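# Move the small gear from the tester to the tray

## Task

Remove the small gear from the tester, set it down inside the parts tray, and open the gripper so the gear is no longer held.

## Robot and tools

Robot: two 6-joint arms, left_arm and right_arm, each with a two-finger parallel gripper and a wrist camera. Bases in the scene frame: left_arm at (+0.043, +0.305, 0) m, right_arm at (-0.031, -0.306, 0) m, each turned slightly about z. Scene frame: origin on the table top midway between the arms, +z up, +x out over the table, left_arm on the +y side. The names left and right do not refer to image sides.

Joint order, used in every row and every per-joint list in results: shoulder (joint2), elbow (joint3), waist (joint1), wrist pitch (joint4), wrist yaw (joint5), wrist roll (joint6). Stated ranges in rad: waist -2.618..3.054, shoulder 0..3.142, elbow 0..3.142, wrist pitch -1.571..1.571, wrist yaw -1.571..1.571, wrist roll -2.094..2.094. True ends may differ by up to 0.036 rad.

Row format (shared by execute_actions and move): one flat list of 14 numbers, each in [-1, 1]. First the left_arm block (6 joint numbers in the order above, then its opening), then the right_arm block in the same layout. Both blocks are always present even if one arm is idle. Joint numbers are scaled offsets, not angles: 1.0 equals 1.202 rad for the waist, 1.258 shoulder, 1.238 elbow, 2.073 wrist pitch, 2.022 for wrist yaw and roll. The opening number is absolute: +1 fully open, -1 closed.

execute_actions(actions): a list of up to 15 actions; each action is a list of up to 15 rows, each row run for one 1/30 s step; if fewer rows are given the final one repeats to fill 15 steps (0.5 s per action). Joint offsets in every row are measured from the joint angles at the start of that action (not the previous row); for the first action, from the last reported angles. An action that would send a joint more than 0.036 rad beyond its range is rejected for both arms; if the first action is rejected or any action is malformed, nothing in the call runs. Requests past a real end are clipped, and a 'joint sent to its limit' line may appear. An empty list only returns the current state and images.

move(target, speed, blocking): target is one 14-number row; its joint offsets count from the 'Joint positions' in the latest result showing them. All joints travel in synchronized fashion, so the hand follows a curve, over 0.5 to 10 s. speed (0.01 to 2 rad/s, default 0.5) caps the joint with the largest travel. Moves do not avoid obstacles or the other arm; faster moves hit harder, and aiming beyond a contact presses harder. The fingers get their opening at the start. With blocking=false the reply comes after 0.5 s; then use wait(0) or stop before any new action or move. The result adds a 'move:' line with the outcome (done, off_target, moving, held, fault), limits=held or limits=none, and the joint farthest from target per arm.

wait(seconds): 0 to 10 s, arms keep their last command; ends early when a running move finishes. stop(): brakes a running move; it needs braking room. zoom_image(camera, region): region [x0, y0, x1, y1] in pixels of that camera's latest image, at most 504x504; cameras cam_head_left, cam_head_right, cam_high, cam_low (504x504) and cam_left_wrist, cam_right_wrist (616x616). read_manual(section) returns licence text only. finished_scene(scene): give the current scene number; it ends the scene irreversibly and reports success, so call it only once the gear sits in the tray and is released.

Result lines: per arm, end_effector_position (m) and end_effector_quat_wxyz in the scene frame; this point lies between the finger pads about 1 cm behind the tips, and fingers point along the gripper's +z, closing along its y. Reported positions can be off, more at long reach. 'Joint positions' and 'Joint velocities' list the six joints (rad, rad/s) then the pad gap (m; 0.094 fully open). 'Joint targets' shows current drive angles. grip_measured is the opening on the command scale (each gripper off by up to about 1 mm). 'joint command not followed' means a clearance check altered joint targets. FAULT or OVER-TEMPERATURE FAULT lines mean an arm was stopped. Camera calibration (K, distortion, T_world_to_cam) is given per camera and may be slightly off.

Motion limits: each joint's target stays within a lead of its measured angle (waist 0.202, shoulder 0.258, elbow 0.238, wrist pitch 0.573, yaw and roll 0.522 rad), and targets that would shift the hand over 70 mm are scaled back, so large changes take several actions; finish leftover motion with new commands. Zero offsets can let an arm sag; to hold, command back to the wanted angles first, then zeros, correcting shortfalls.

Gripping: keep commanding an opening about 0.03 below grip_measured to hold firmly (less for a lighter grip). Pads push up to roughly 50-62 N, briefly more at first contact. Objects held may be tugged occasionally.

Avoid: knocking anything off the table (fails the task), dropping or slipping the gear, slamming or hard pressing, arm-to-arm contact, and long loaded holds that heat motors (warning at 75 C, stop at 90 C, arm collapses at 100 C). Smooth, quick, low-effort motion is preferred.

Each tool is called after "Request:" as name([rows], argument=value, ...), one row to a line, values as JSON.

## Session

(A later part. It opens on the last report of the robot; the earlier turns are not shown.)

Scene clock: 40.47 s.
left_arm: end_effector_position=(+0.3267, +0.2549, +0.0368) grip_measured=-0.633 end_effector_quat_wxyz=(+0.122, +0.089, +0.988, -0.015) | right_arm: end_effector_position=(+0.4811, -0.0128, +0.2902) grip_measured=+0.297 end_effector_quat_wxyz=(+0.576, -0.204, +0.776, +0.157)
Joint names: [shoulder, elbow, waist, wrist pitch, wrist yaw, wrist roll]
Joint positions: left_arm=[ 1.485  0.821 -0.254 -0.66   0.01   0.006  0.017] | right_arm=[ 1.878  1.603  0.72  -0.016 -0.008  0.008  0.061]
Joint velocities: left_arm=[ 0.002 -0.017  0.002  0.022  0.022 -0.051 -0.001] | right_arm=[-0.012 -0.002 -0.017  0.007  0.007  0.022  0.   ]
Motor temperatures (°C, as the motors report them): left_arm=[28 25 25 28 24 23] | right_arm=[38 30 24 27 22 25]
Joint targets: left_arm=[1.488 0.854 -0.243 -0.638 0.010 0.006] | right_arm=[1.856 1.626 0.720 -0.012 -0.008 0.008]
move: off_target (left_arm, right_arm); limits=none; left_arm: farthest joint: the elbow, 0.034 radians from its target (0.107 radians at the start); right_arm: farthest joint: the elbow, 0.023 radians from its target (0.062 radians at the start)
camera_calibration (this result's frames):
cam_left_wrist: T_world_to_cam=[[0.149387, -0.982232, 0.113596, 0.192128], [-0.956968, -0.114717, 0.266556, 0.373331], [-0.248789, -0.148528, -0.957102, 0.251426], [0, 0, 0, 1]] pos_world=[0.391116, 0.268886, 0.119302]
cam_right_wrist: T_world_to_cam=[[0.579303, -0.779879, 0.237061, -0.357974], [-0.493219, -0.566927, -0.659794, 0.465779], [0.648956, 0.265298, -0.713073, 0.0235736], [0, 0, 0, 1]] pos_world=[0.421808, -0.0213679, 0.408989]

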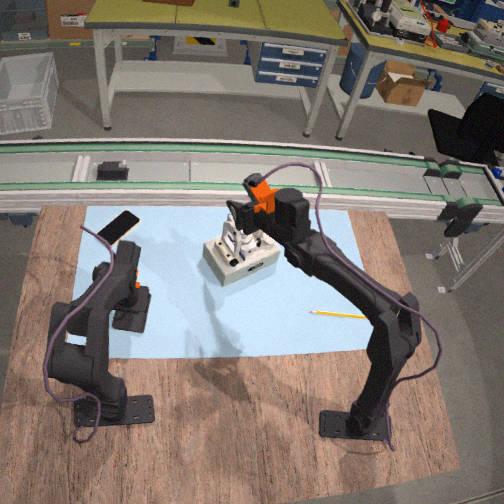

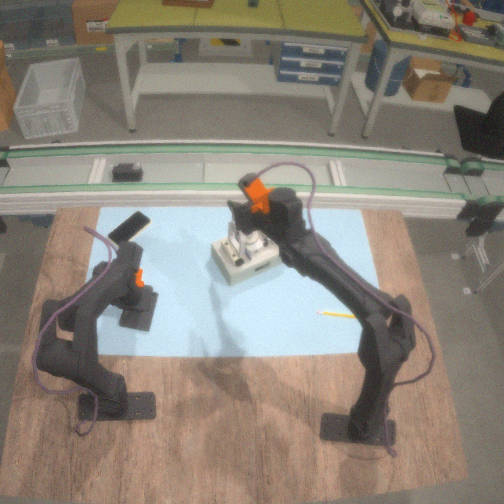

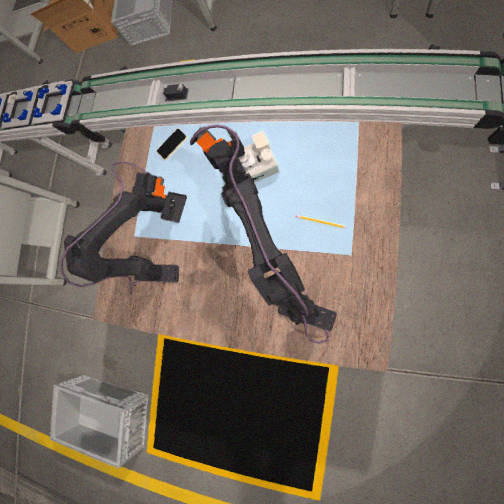

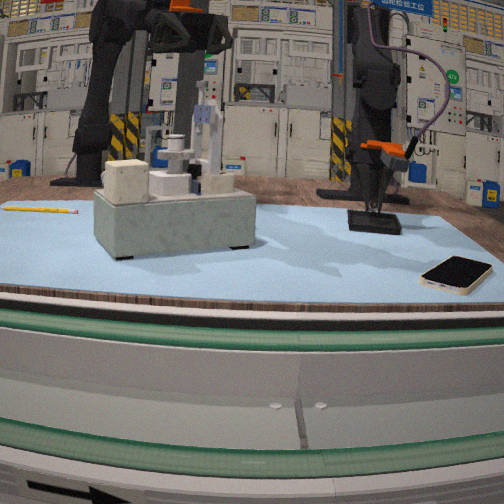

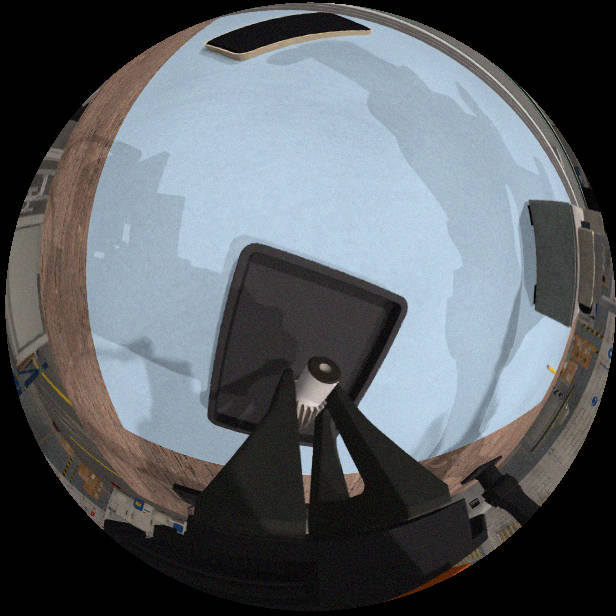

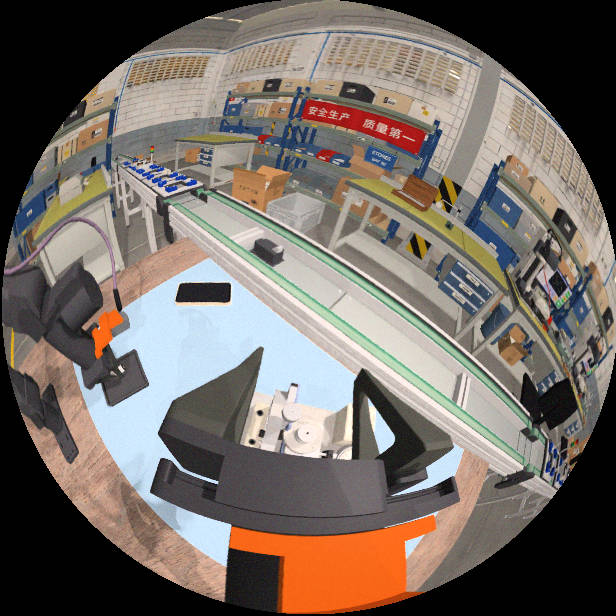

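Request:
move(target=[0.03,0.06,0.07,0.03,0,0,-0.7,0,0.02,0,0,0,0,0.3], speed=0.2)

Request:
move(target=[0,0.027,0,0,0,0,0,0,0.02,0,0,0,0,0.3])

Request:
move(target=[-0.1,0.027,0,0,0,0,0,0,0.02,0,0,0,0,0.3])

Scene clock: 41.50 s.
left_arm: end_effector_position=(+0.3519, +0.2741, +0.0441) grip_measured=-0.633 end_effector_quat_wxyz=(+0.149, +0.052, +0.987, -0.012) | right_arm: end_effector_position=(+0.4811, -0.0128, +0.2902) grip_measured=+0.297 end_effector_quat_wxyz=(+0.576, -0.204, +0.776, +0.157)
Joint names: [shoulder, elbow, waist, wrist pitch, wrist yaw, wrist roll]
Joint positions: left_arm=[ 1.516  0.866 -0.179 -0.621  0.01   0.006  0.017] | right_arm=[ 1.878  1.603  0.72  -0.016 -0.008  0.008  0.061]
Joint velocities: left_arm=[ 0.017  0.022 -0.002  0.037  0.007 -0.051  0.   ] | right_arm=[ 0.007  0.012  0.002  0.007  0.022 -0.095  0.001]
Motor temperatures (°C, as the motors report them): left_arm=[28 25 25 28 24 23] | right_arm=[38 30 24 27 22 25]
Joint targets: left_arm=[1.523 0.895 -0.170 -0.598 0.010 0.006] | right_arm=[1.878 1.628 0.720 -0.016 -0.008 0.008]
move: off_target (left_arm, right_arm); limits=none; left_arm: farthest joint: the elbow, 0.030 radians from its target (0.075 radians at the start); right_arm: farthest joint: the elbow, 0.024 radians from its target (0.024 radians at the start)
camera_calibration (this result's frames):
cam_left_wrist: T_world_to_cam=[[0.216174, -0.967594, 0.130499, 0.178115], [-0.958437, -0.184813, 0.217354, 0.419587], [-0.186193, -0.172061, -0.96733, 0.252386], [0, 0, 0, 1]] pos_world=[0.410636, 0.293315, 0.129697]
cam_right_wrist: T_world_to_cam=[[0.579303, -0.779879, 0.237061, -0.357974], [-0.493219, -0.566927, -0.659794, 0.465779], [0.648956, 0.265298, -0.713073, 0.0235736], [0, 0, 0, 1]] pos_world=[0.421808, -0.0213679, 0.408989]

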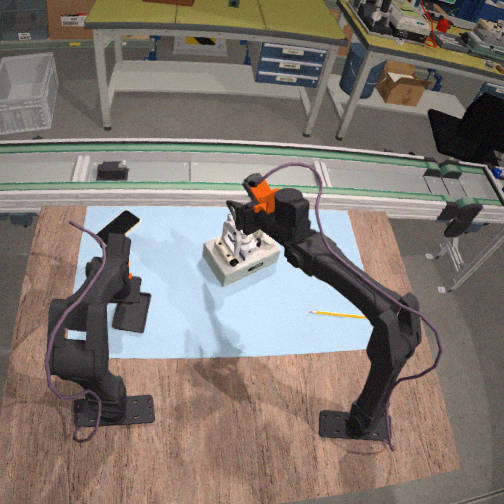

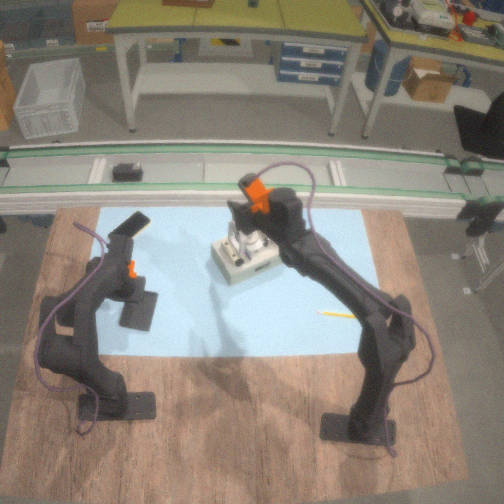

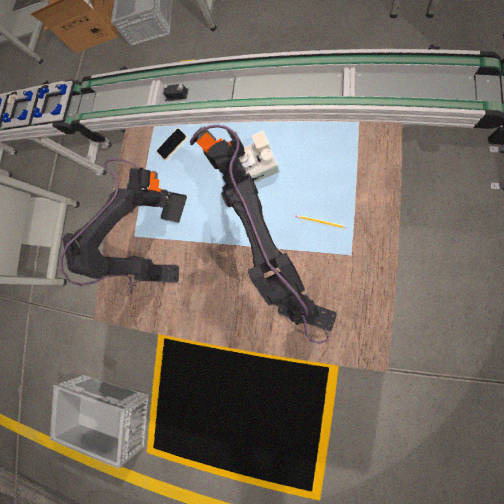

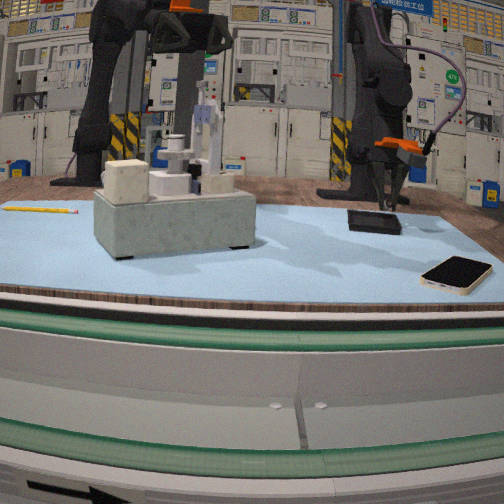

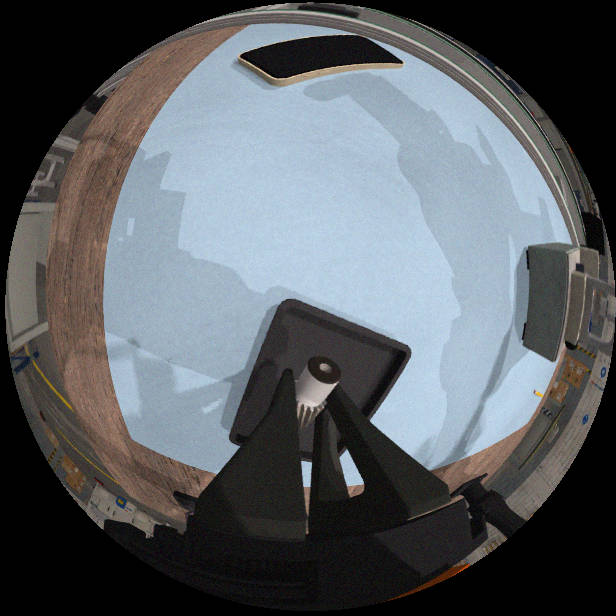

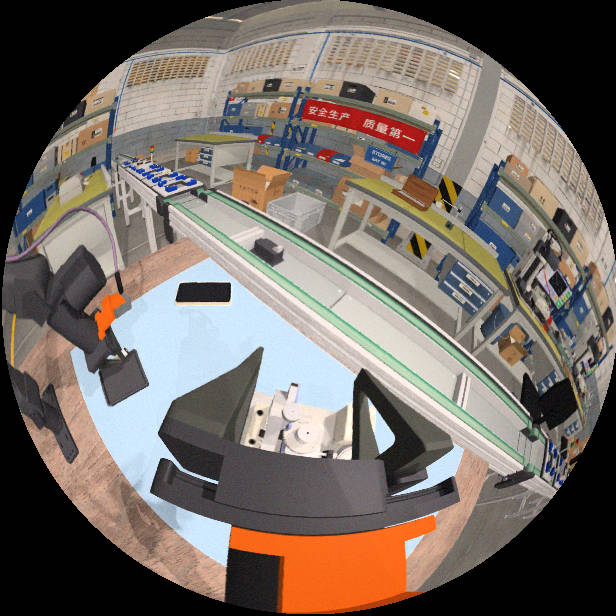

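Scene clock: 42.20 s.
left_arm: end_effector_position=(+0.3519, +0.2741, +0.0441) grip_measured=-0.003 end_effector_quat_wxyz=(+0.149, +0.052, +0.987, -0.012) | right_arm: end_effector_position=(+0.4811, -0.0128, +0.2902) grip_measured=+0.297 end_effector_quat_wxyz=(+0.576, -0.204, +0.776, +0.157)
Joint names: [shoulder, elbow, waist, wrist pitch, wrist yaw, wrist roll]
Joint positions: left_arm=[ 1.516  0.866 -0.179 -0.621  0.01   0.006  0.047] | right_arm=[ 1.878  1.603  0.72  -0.016 -0.008  0.008  0.061]
Joint velocities: left_arm=[ 0.002 -0.012 -0.027 -0.022 -0.037 -0.051 -0.   ] | right_arm=[ 0.007 -0.002  0.002 -0.007 -0.007 -0.037  0.   ]
Motor temperatures (°C, as the motors report them): left_arm=[28 25 25 28 24 23] | right_arm=[37 30 24 27 22 25]
Joint targets: left_arm=[1.516 0.899 -0.179 -0.621 0.010 0.006] | right_arm=[1.878 1.628 0.720 -0.016 -0.008 0.008]
move: off_target (left_arm, right_arm); limits=none; left_arm: farthest joint: the elbow, 0.034 radians from its target (0.034 radians at the start); right_arm: farthest joint: the elbow, 0.024 radians from its target (0.024 radians at the start)
camera_calibration (this result's frames):
cam_left_wrist: T_world_to_cam=[[0.216174, -0.967594, 0.130499, 0.178115], [-0.958437, -0.184813, 0.217354, 0.419587], [-0.186193, -0.172061, -0.96733, 0.252386], [0, 0, 0, 1]] pos_world=[0.410636, 0.293315, 0.129697]
cam_right_wrist: T_world_to_cam=[[0.579303, -0.779879, 0.237061, -0.357974], [-0.493219, -0.566927, -0.659794, 0.465779], [0.648956, 0.265298, -0.713073, 0.0235736], [0, 0, 0, 1]] pos_world=[0.421808, -0.0213679, 0.408989]

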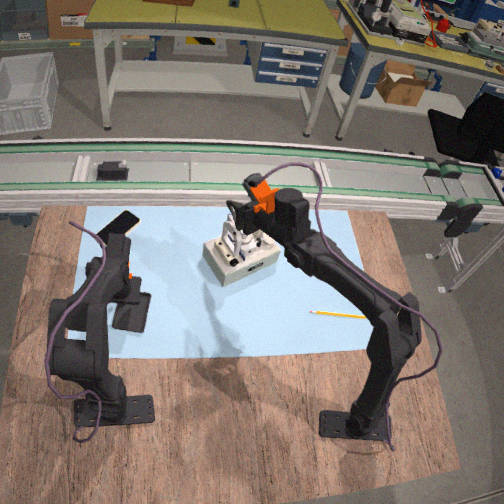

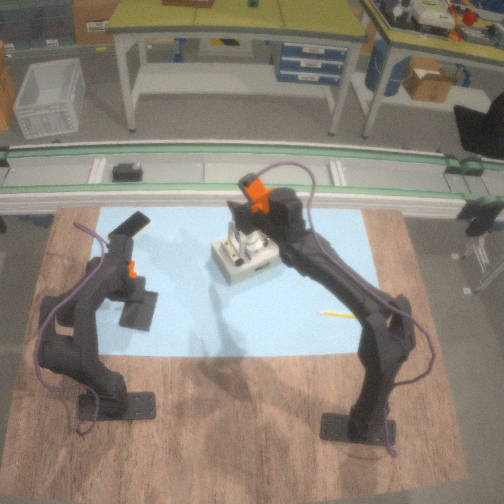

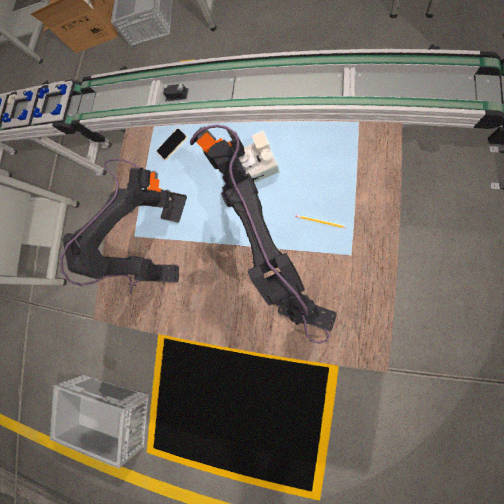

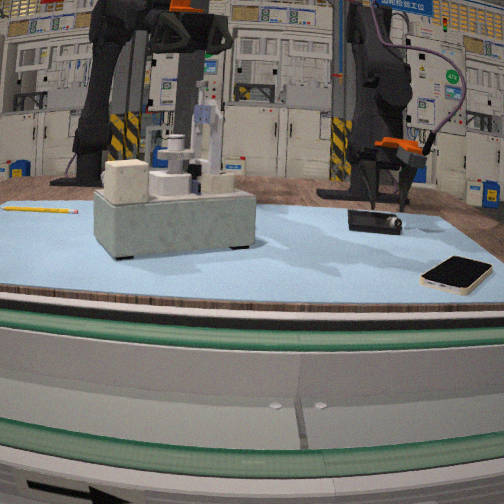

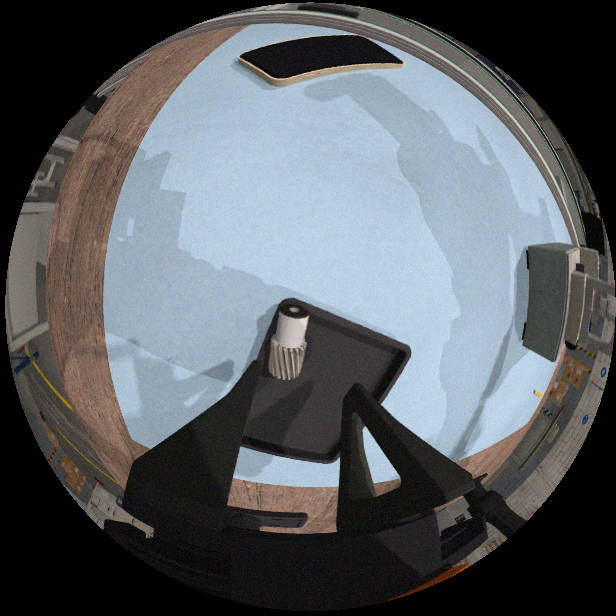

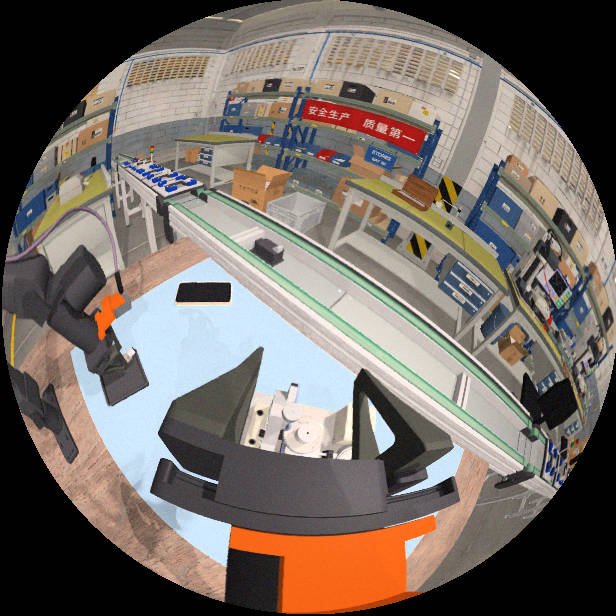

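Scene clock: 42.97 s.
left_arm: end_effector_position=(+0.3580, +0.2735, +0.0747) grip_measured=-0.003 end_effector_quat_wxyz=(+0.200, +0.052, +0.978, -0.014) | right_arm: end_effector_position=(+0.4811, -0.0128, +0.2902) grip_measured=+0.297 end_effector_quat_wxyz=(+0.576, -0.204, +0.776, +0.157)
Joint names: [shoulder, elbow, waist, wrist pitch, wrist yaw, wrist roll]
Joint positions: left_arm=[ 1.412  0.866 -0.179 -0.622  0.01   0.006  0.047] | right_arm=[ 1.878  1.603  0.72  -0.016 -0.008  0.008  0.061]
Joint velocities: left_arm=[ 0.007 -0.012 -0.012 -0.022 -0.022  0.007 -0.   ] | right_arm=[ 0.027  0.017  0.002 -0.007 -0.037  0.007  0.001]
Motor temperatures (°C, as the motors report them): left_arm=[28 26 25 28 24 23] | right_arm=[37 30 24 27 22 25]
Joint targets: left_arm=[1.391 0.899 -0.179 -0.621 0.010 0.006] | right_arm=[1.878 1.628 0.720 -0.016 -0.008 0.008]
move: off_target (left_arm, right_arm); limits=none; left_arm: farthest joint: the elbow, 0.034 radians from its target (0.034 radians at the start); right_arm: farthest joint: the elbow, 0.024 radians from its target (0.024 radians at the start)
camera_calibration (this result's frames):
cam_left_wrist: T_world_to_cam=[[0.201006, -0.966118, 0.161901, 0.174907], [-0.975878, -0.183116, 0.118872, 0.431801], [-0.0851979, -0.18189, -0.979621, 0.250495], [0, 0, 0, 1]] pos_world=[0.40757, 0.293613, 0.165743]
cam_right_wrist: T_world_to_cam=[[0.579303, -0.779879, 0.237061, -0.357974], [-0.493219, -0.566927, -0.659794, 0.465779], [0.648956, 0.265298, -0.713073, 0.0235736], [0, 0, 0, 1]] pos_world=[0.421808, -0.0213679, 0.408989]

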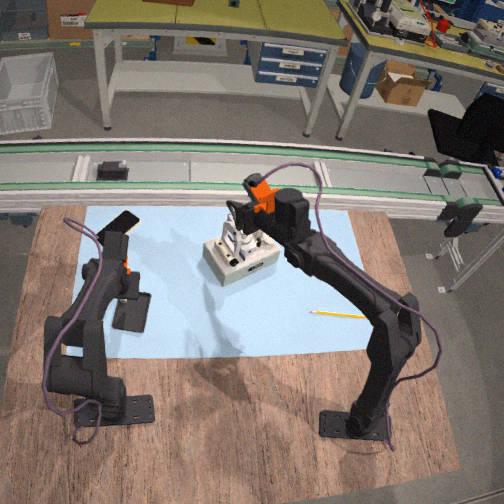

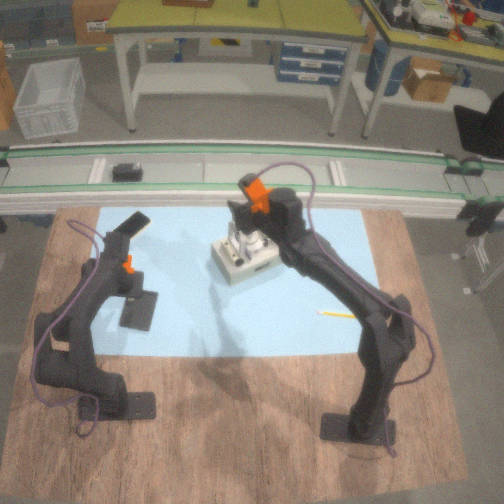

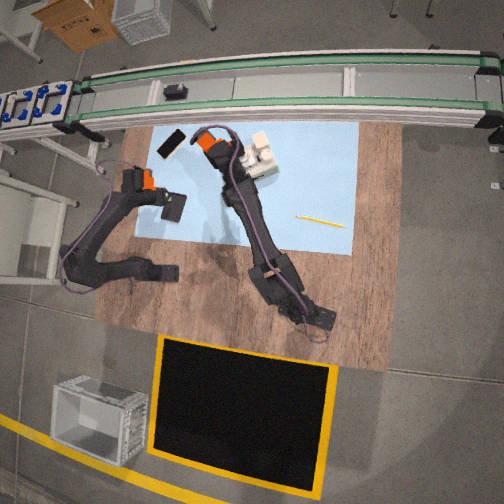

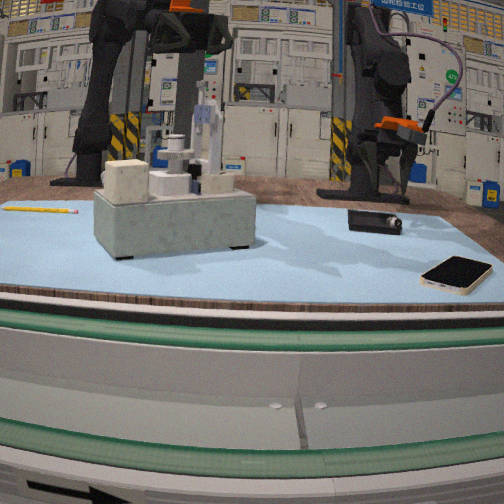

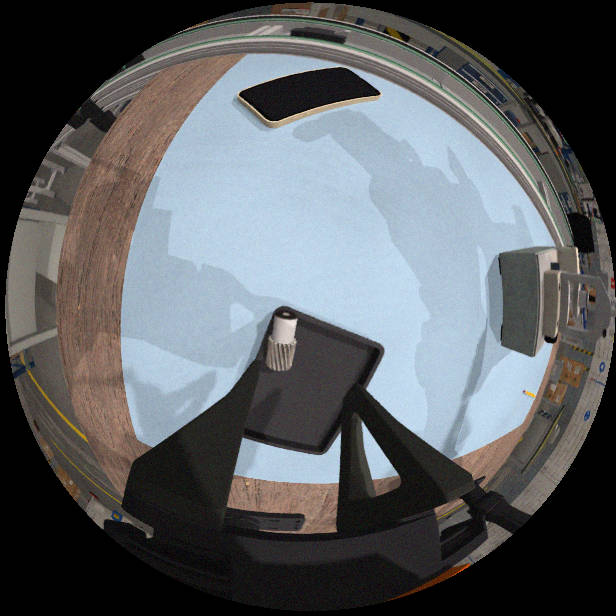

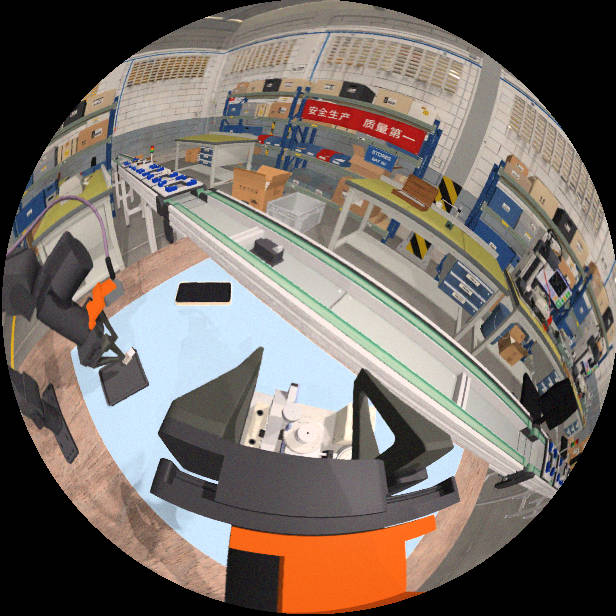

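Request:
zoom_image(camera="cam_low", region=[330, 190, 430, 250])

Request:
zoom_image(camera="cam_left_wrist", region=[220, 280, 400, 460])

Region (330, 190, 430, 250) of cam_low's 504x504 image, scaled by 5.040, with more detail than that image has; it fills the top 302 rows of this view, and the rest is white.

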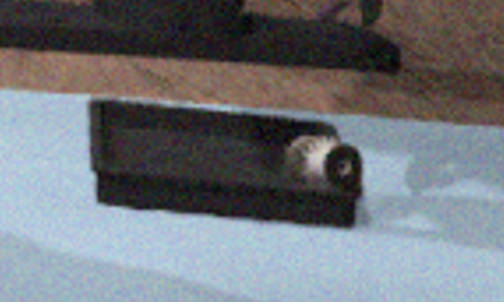

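Region (220, 280, 400, 460) of cam_left_wrist's 616x616 image, scaled by 2.800, with more detail than that image has.

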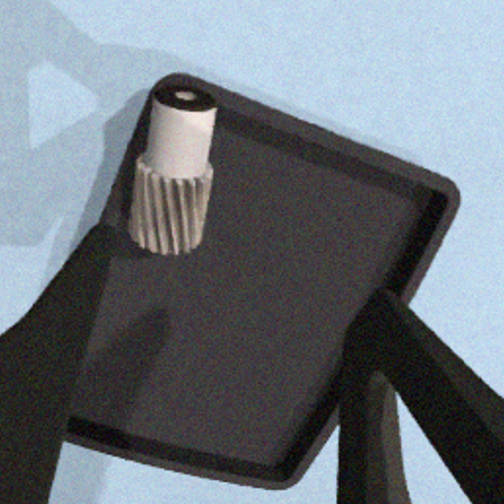

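Request:
move(target=[0.125,0.027,0.045,0.01,0,0,0,0,0.02,0,0,0,0,0.3], speed=0.2)

Request:
move(target=[0,0.027,0,0,0,0,-0.72,0,0.02,0,0,0,0,0.3])

Scene clock: 44.33 s.
left_arm: end_effector_position=(+0.3492, +0.2878, +0.0302) grip_measured=-0.003 end_effector_quat_wxyz=(+0.125, +0.030, +0.992, -0.008) | right_arm: end_effector_position=(+0.4811, -0.0128, +0.2902) grip_measured=+0.297 end_effector_quat_wxyz=(+0.576, -0.204, +0.776, +0.157)
Joint names: [shoulder, elbow, waist, wrist pitch, wrist yaw, wrist roll]
Joint positions: left_arm=[ 1.565  0.866 -0.135 -0.62   0.01   0.006  0.047] | right_arm=[ 1.878  1.603  0.72  -0.016 -0.008  0.008  0.061]
Joint velocities: left_arm=[ 0.002  0.007 -0.002  0.066 -0.007 -0.007 -0.001] | right_arm=[ 0.007  0.007 -0.027 -0.051 -0.037 -0.051 -0.001]
Motor temperatures (°C, as the motors report them): left_arm=[27 26 25 28 24 23] | right_arm=[37 30 24 27 22 25]
Joint targets: left_arm=[1.569 0.899 -0.125 -0.601 0.010 0.006] | right_arm=[1.878 1.628 0.720 -0.016 -0.008 0.008]
move: off_target (left_arm, right_arm); limits=none; left_arm: farthest joint: the elbow, 0.034 radians from its target (0.034 radians at the start); right_arm: farthest joint: the elbow, 0.024 radians from its target (0.024 radians at the start)
camera_calibration (this result's frames):
cam_left_wrist: T_world_to_cam=[[0.264217, -0.957492, 0.115748, 0.174559], [-0.938101, -0.22727, 0.261372, 0.426422], [-0.223956, -0.177642, -0.958273, 0.255355], [0, 0, 0, 1]] pos_world=[0.411093, 0.309413, 0.11304]
cam_right_wrist: T_world_to_cam=[[0.579303, -0.779879, 0.237061, -0.357974], [-0.493219, -0.566927, -0.659794, 0.465779], [0.648956, 0.265298, -0.713073, 0.0235736], [0, 0, 0, 1]] pos_world=[0.421808, -0.0213679, 0.408989]

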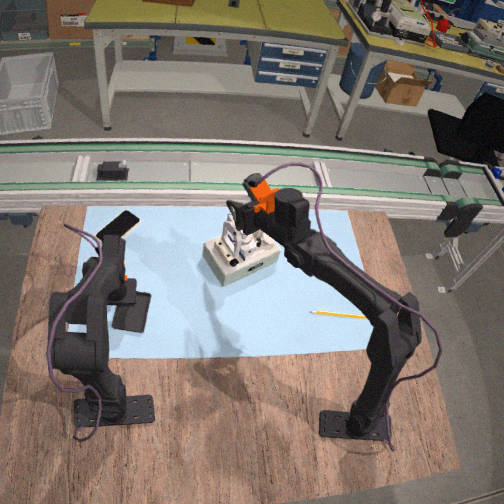

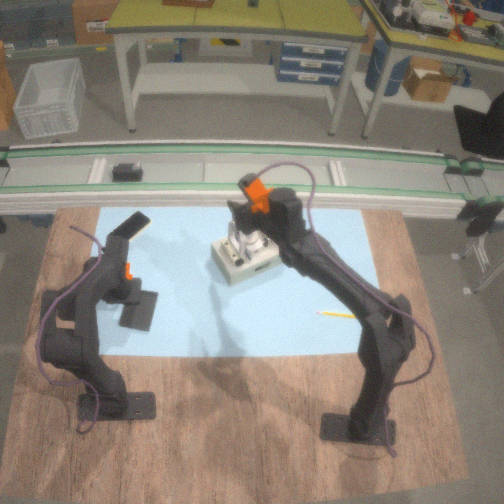

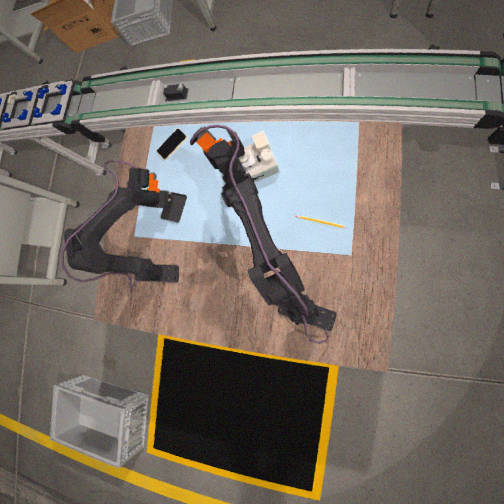

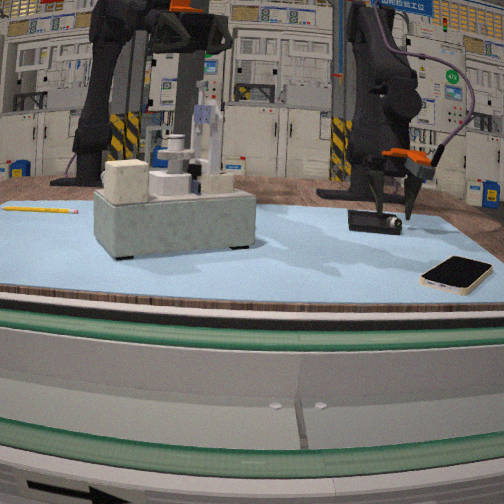

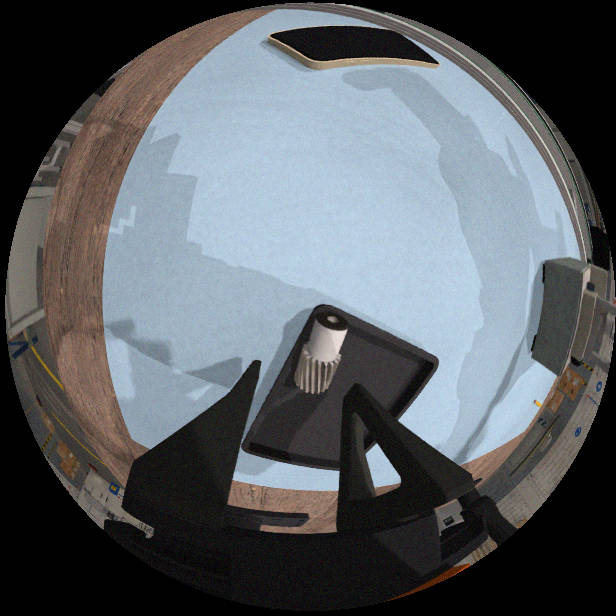

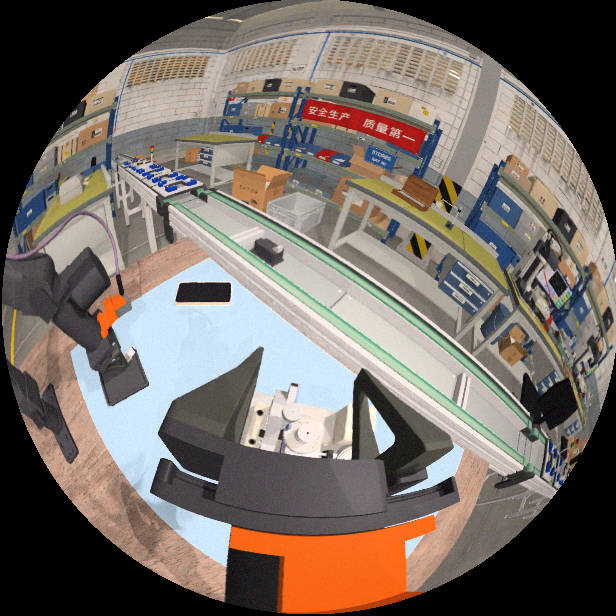

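Scene clock: 45.03 s.
left_arm: end_effector_position=(+0.3492, +0.2870, +0.0302) grip_measured=-0.717 end_effector_quat_wxyz=(+0.125, +0.030, +0.992, -0.010) | right_arm: end_effector_position=(+0.4811, -0.0128, +0.2902) grip_measured=+0.297 end_effector_quat_wxyz=(+0.576, -0.204, +0.776, +0.157)
Joint names: [shoulder, elbow, waist, wrist pitch, wrist yaw, wrist roll]
Joint positions: left_arm=[ 1.565  0.866 -0.135 -0.62   0.015  0.006  0.013] | right_arm=[ 1.878  1.603  0.72  -0.016 -0.008  0.008  0.061]
Joint velocities: left_arm=[-0.002  0.002  0.002 -0.007  0.037 -0.11  -0.001] | right_arm=[-0.012 -0.002  0.002  0.037 -0.051 -0.007  0.001]
Motor temperatures (°C, as the motors report them): left_arm=[27 26 25 28 24 23] | right_arm=[36 30 24 27 22 25]
Joint targets: left_arm=[1.565 0.899 -0.135 -0.620 0.010 0.006] | right_arm=[1.878 1.628 0.720 -0.016 -0.008 0.008]
move: off_target (left_arm, right_arm); limits=none; left_arm: farthest joint: the elbow, 0.034 radians from its target (0.034 radians at the start); right_arm: farthest joint: the elbow, 0.024 radians from its target (0.024 radians at the start)
camera_calibration (this result's frames):
cam_left_wrist: T_world_to_cam=[[0.263154, -0.957271, 0.119924, 0.173971], [-0.938297, -0.225041, 0.262594, 0.425583], [-0.224386, -0.181627, -0.957425, 0.256477], [0, 0, 0, 1]] pos_world=[0.411092, 0.308894, 0.112939]
cam_right_wrist: T_world_to_cam=[[0.579303, -0.779879, 0.237061, -0.357974], [-0.493219, -0.566927, -0.659794, 0.465779], [0.648956, 0.265298, -0.713073, 0.0235736], [0, 0, 0, 1]] pos_world=[0.421808, -0.0213679, 0.408989]

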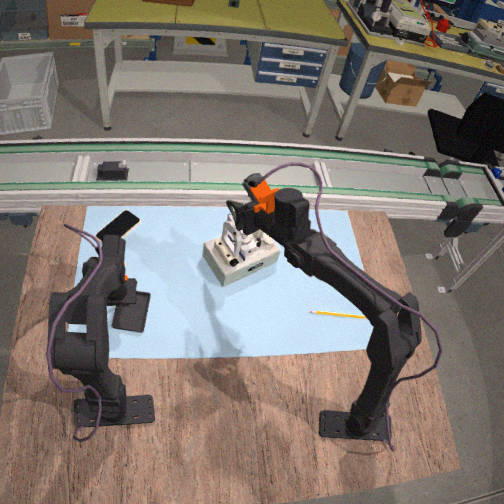

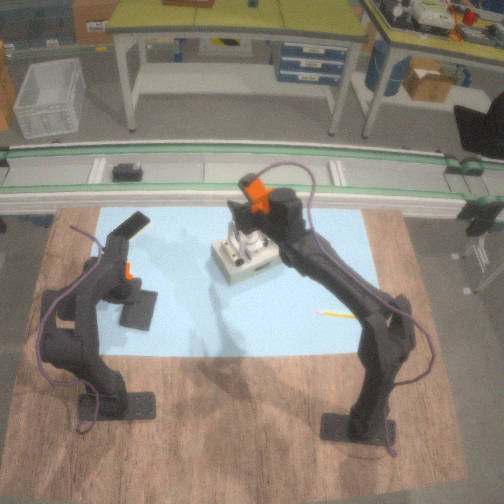

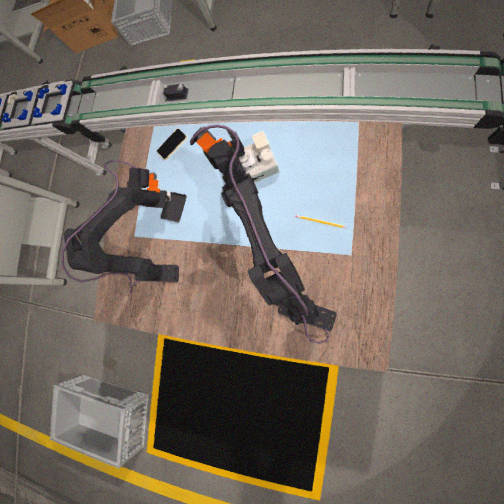

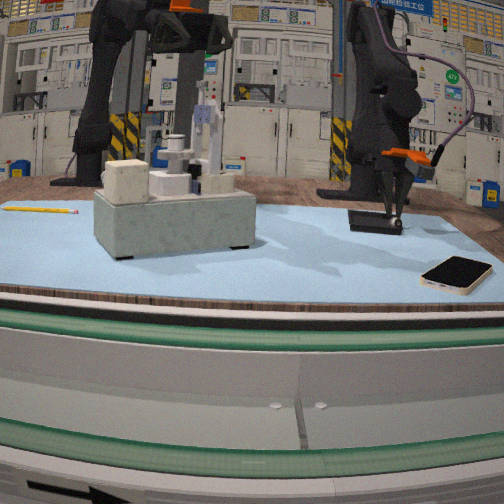

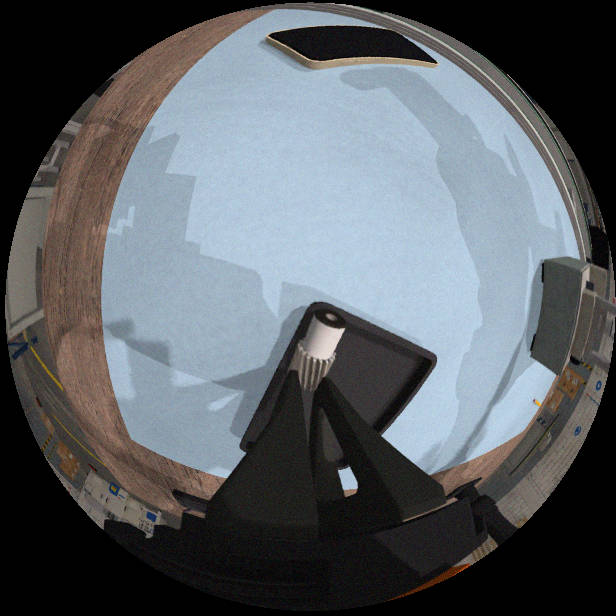

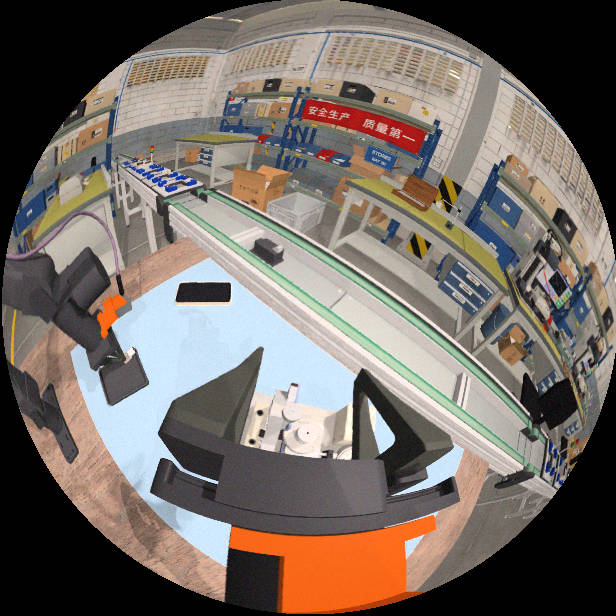

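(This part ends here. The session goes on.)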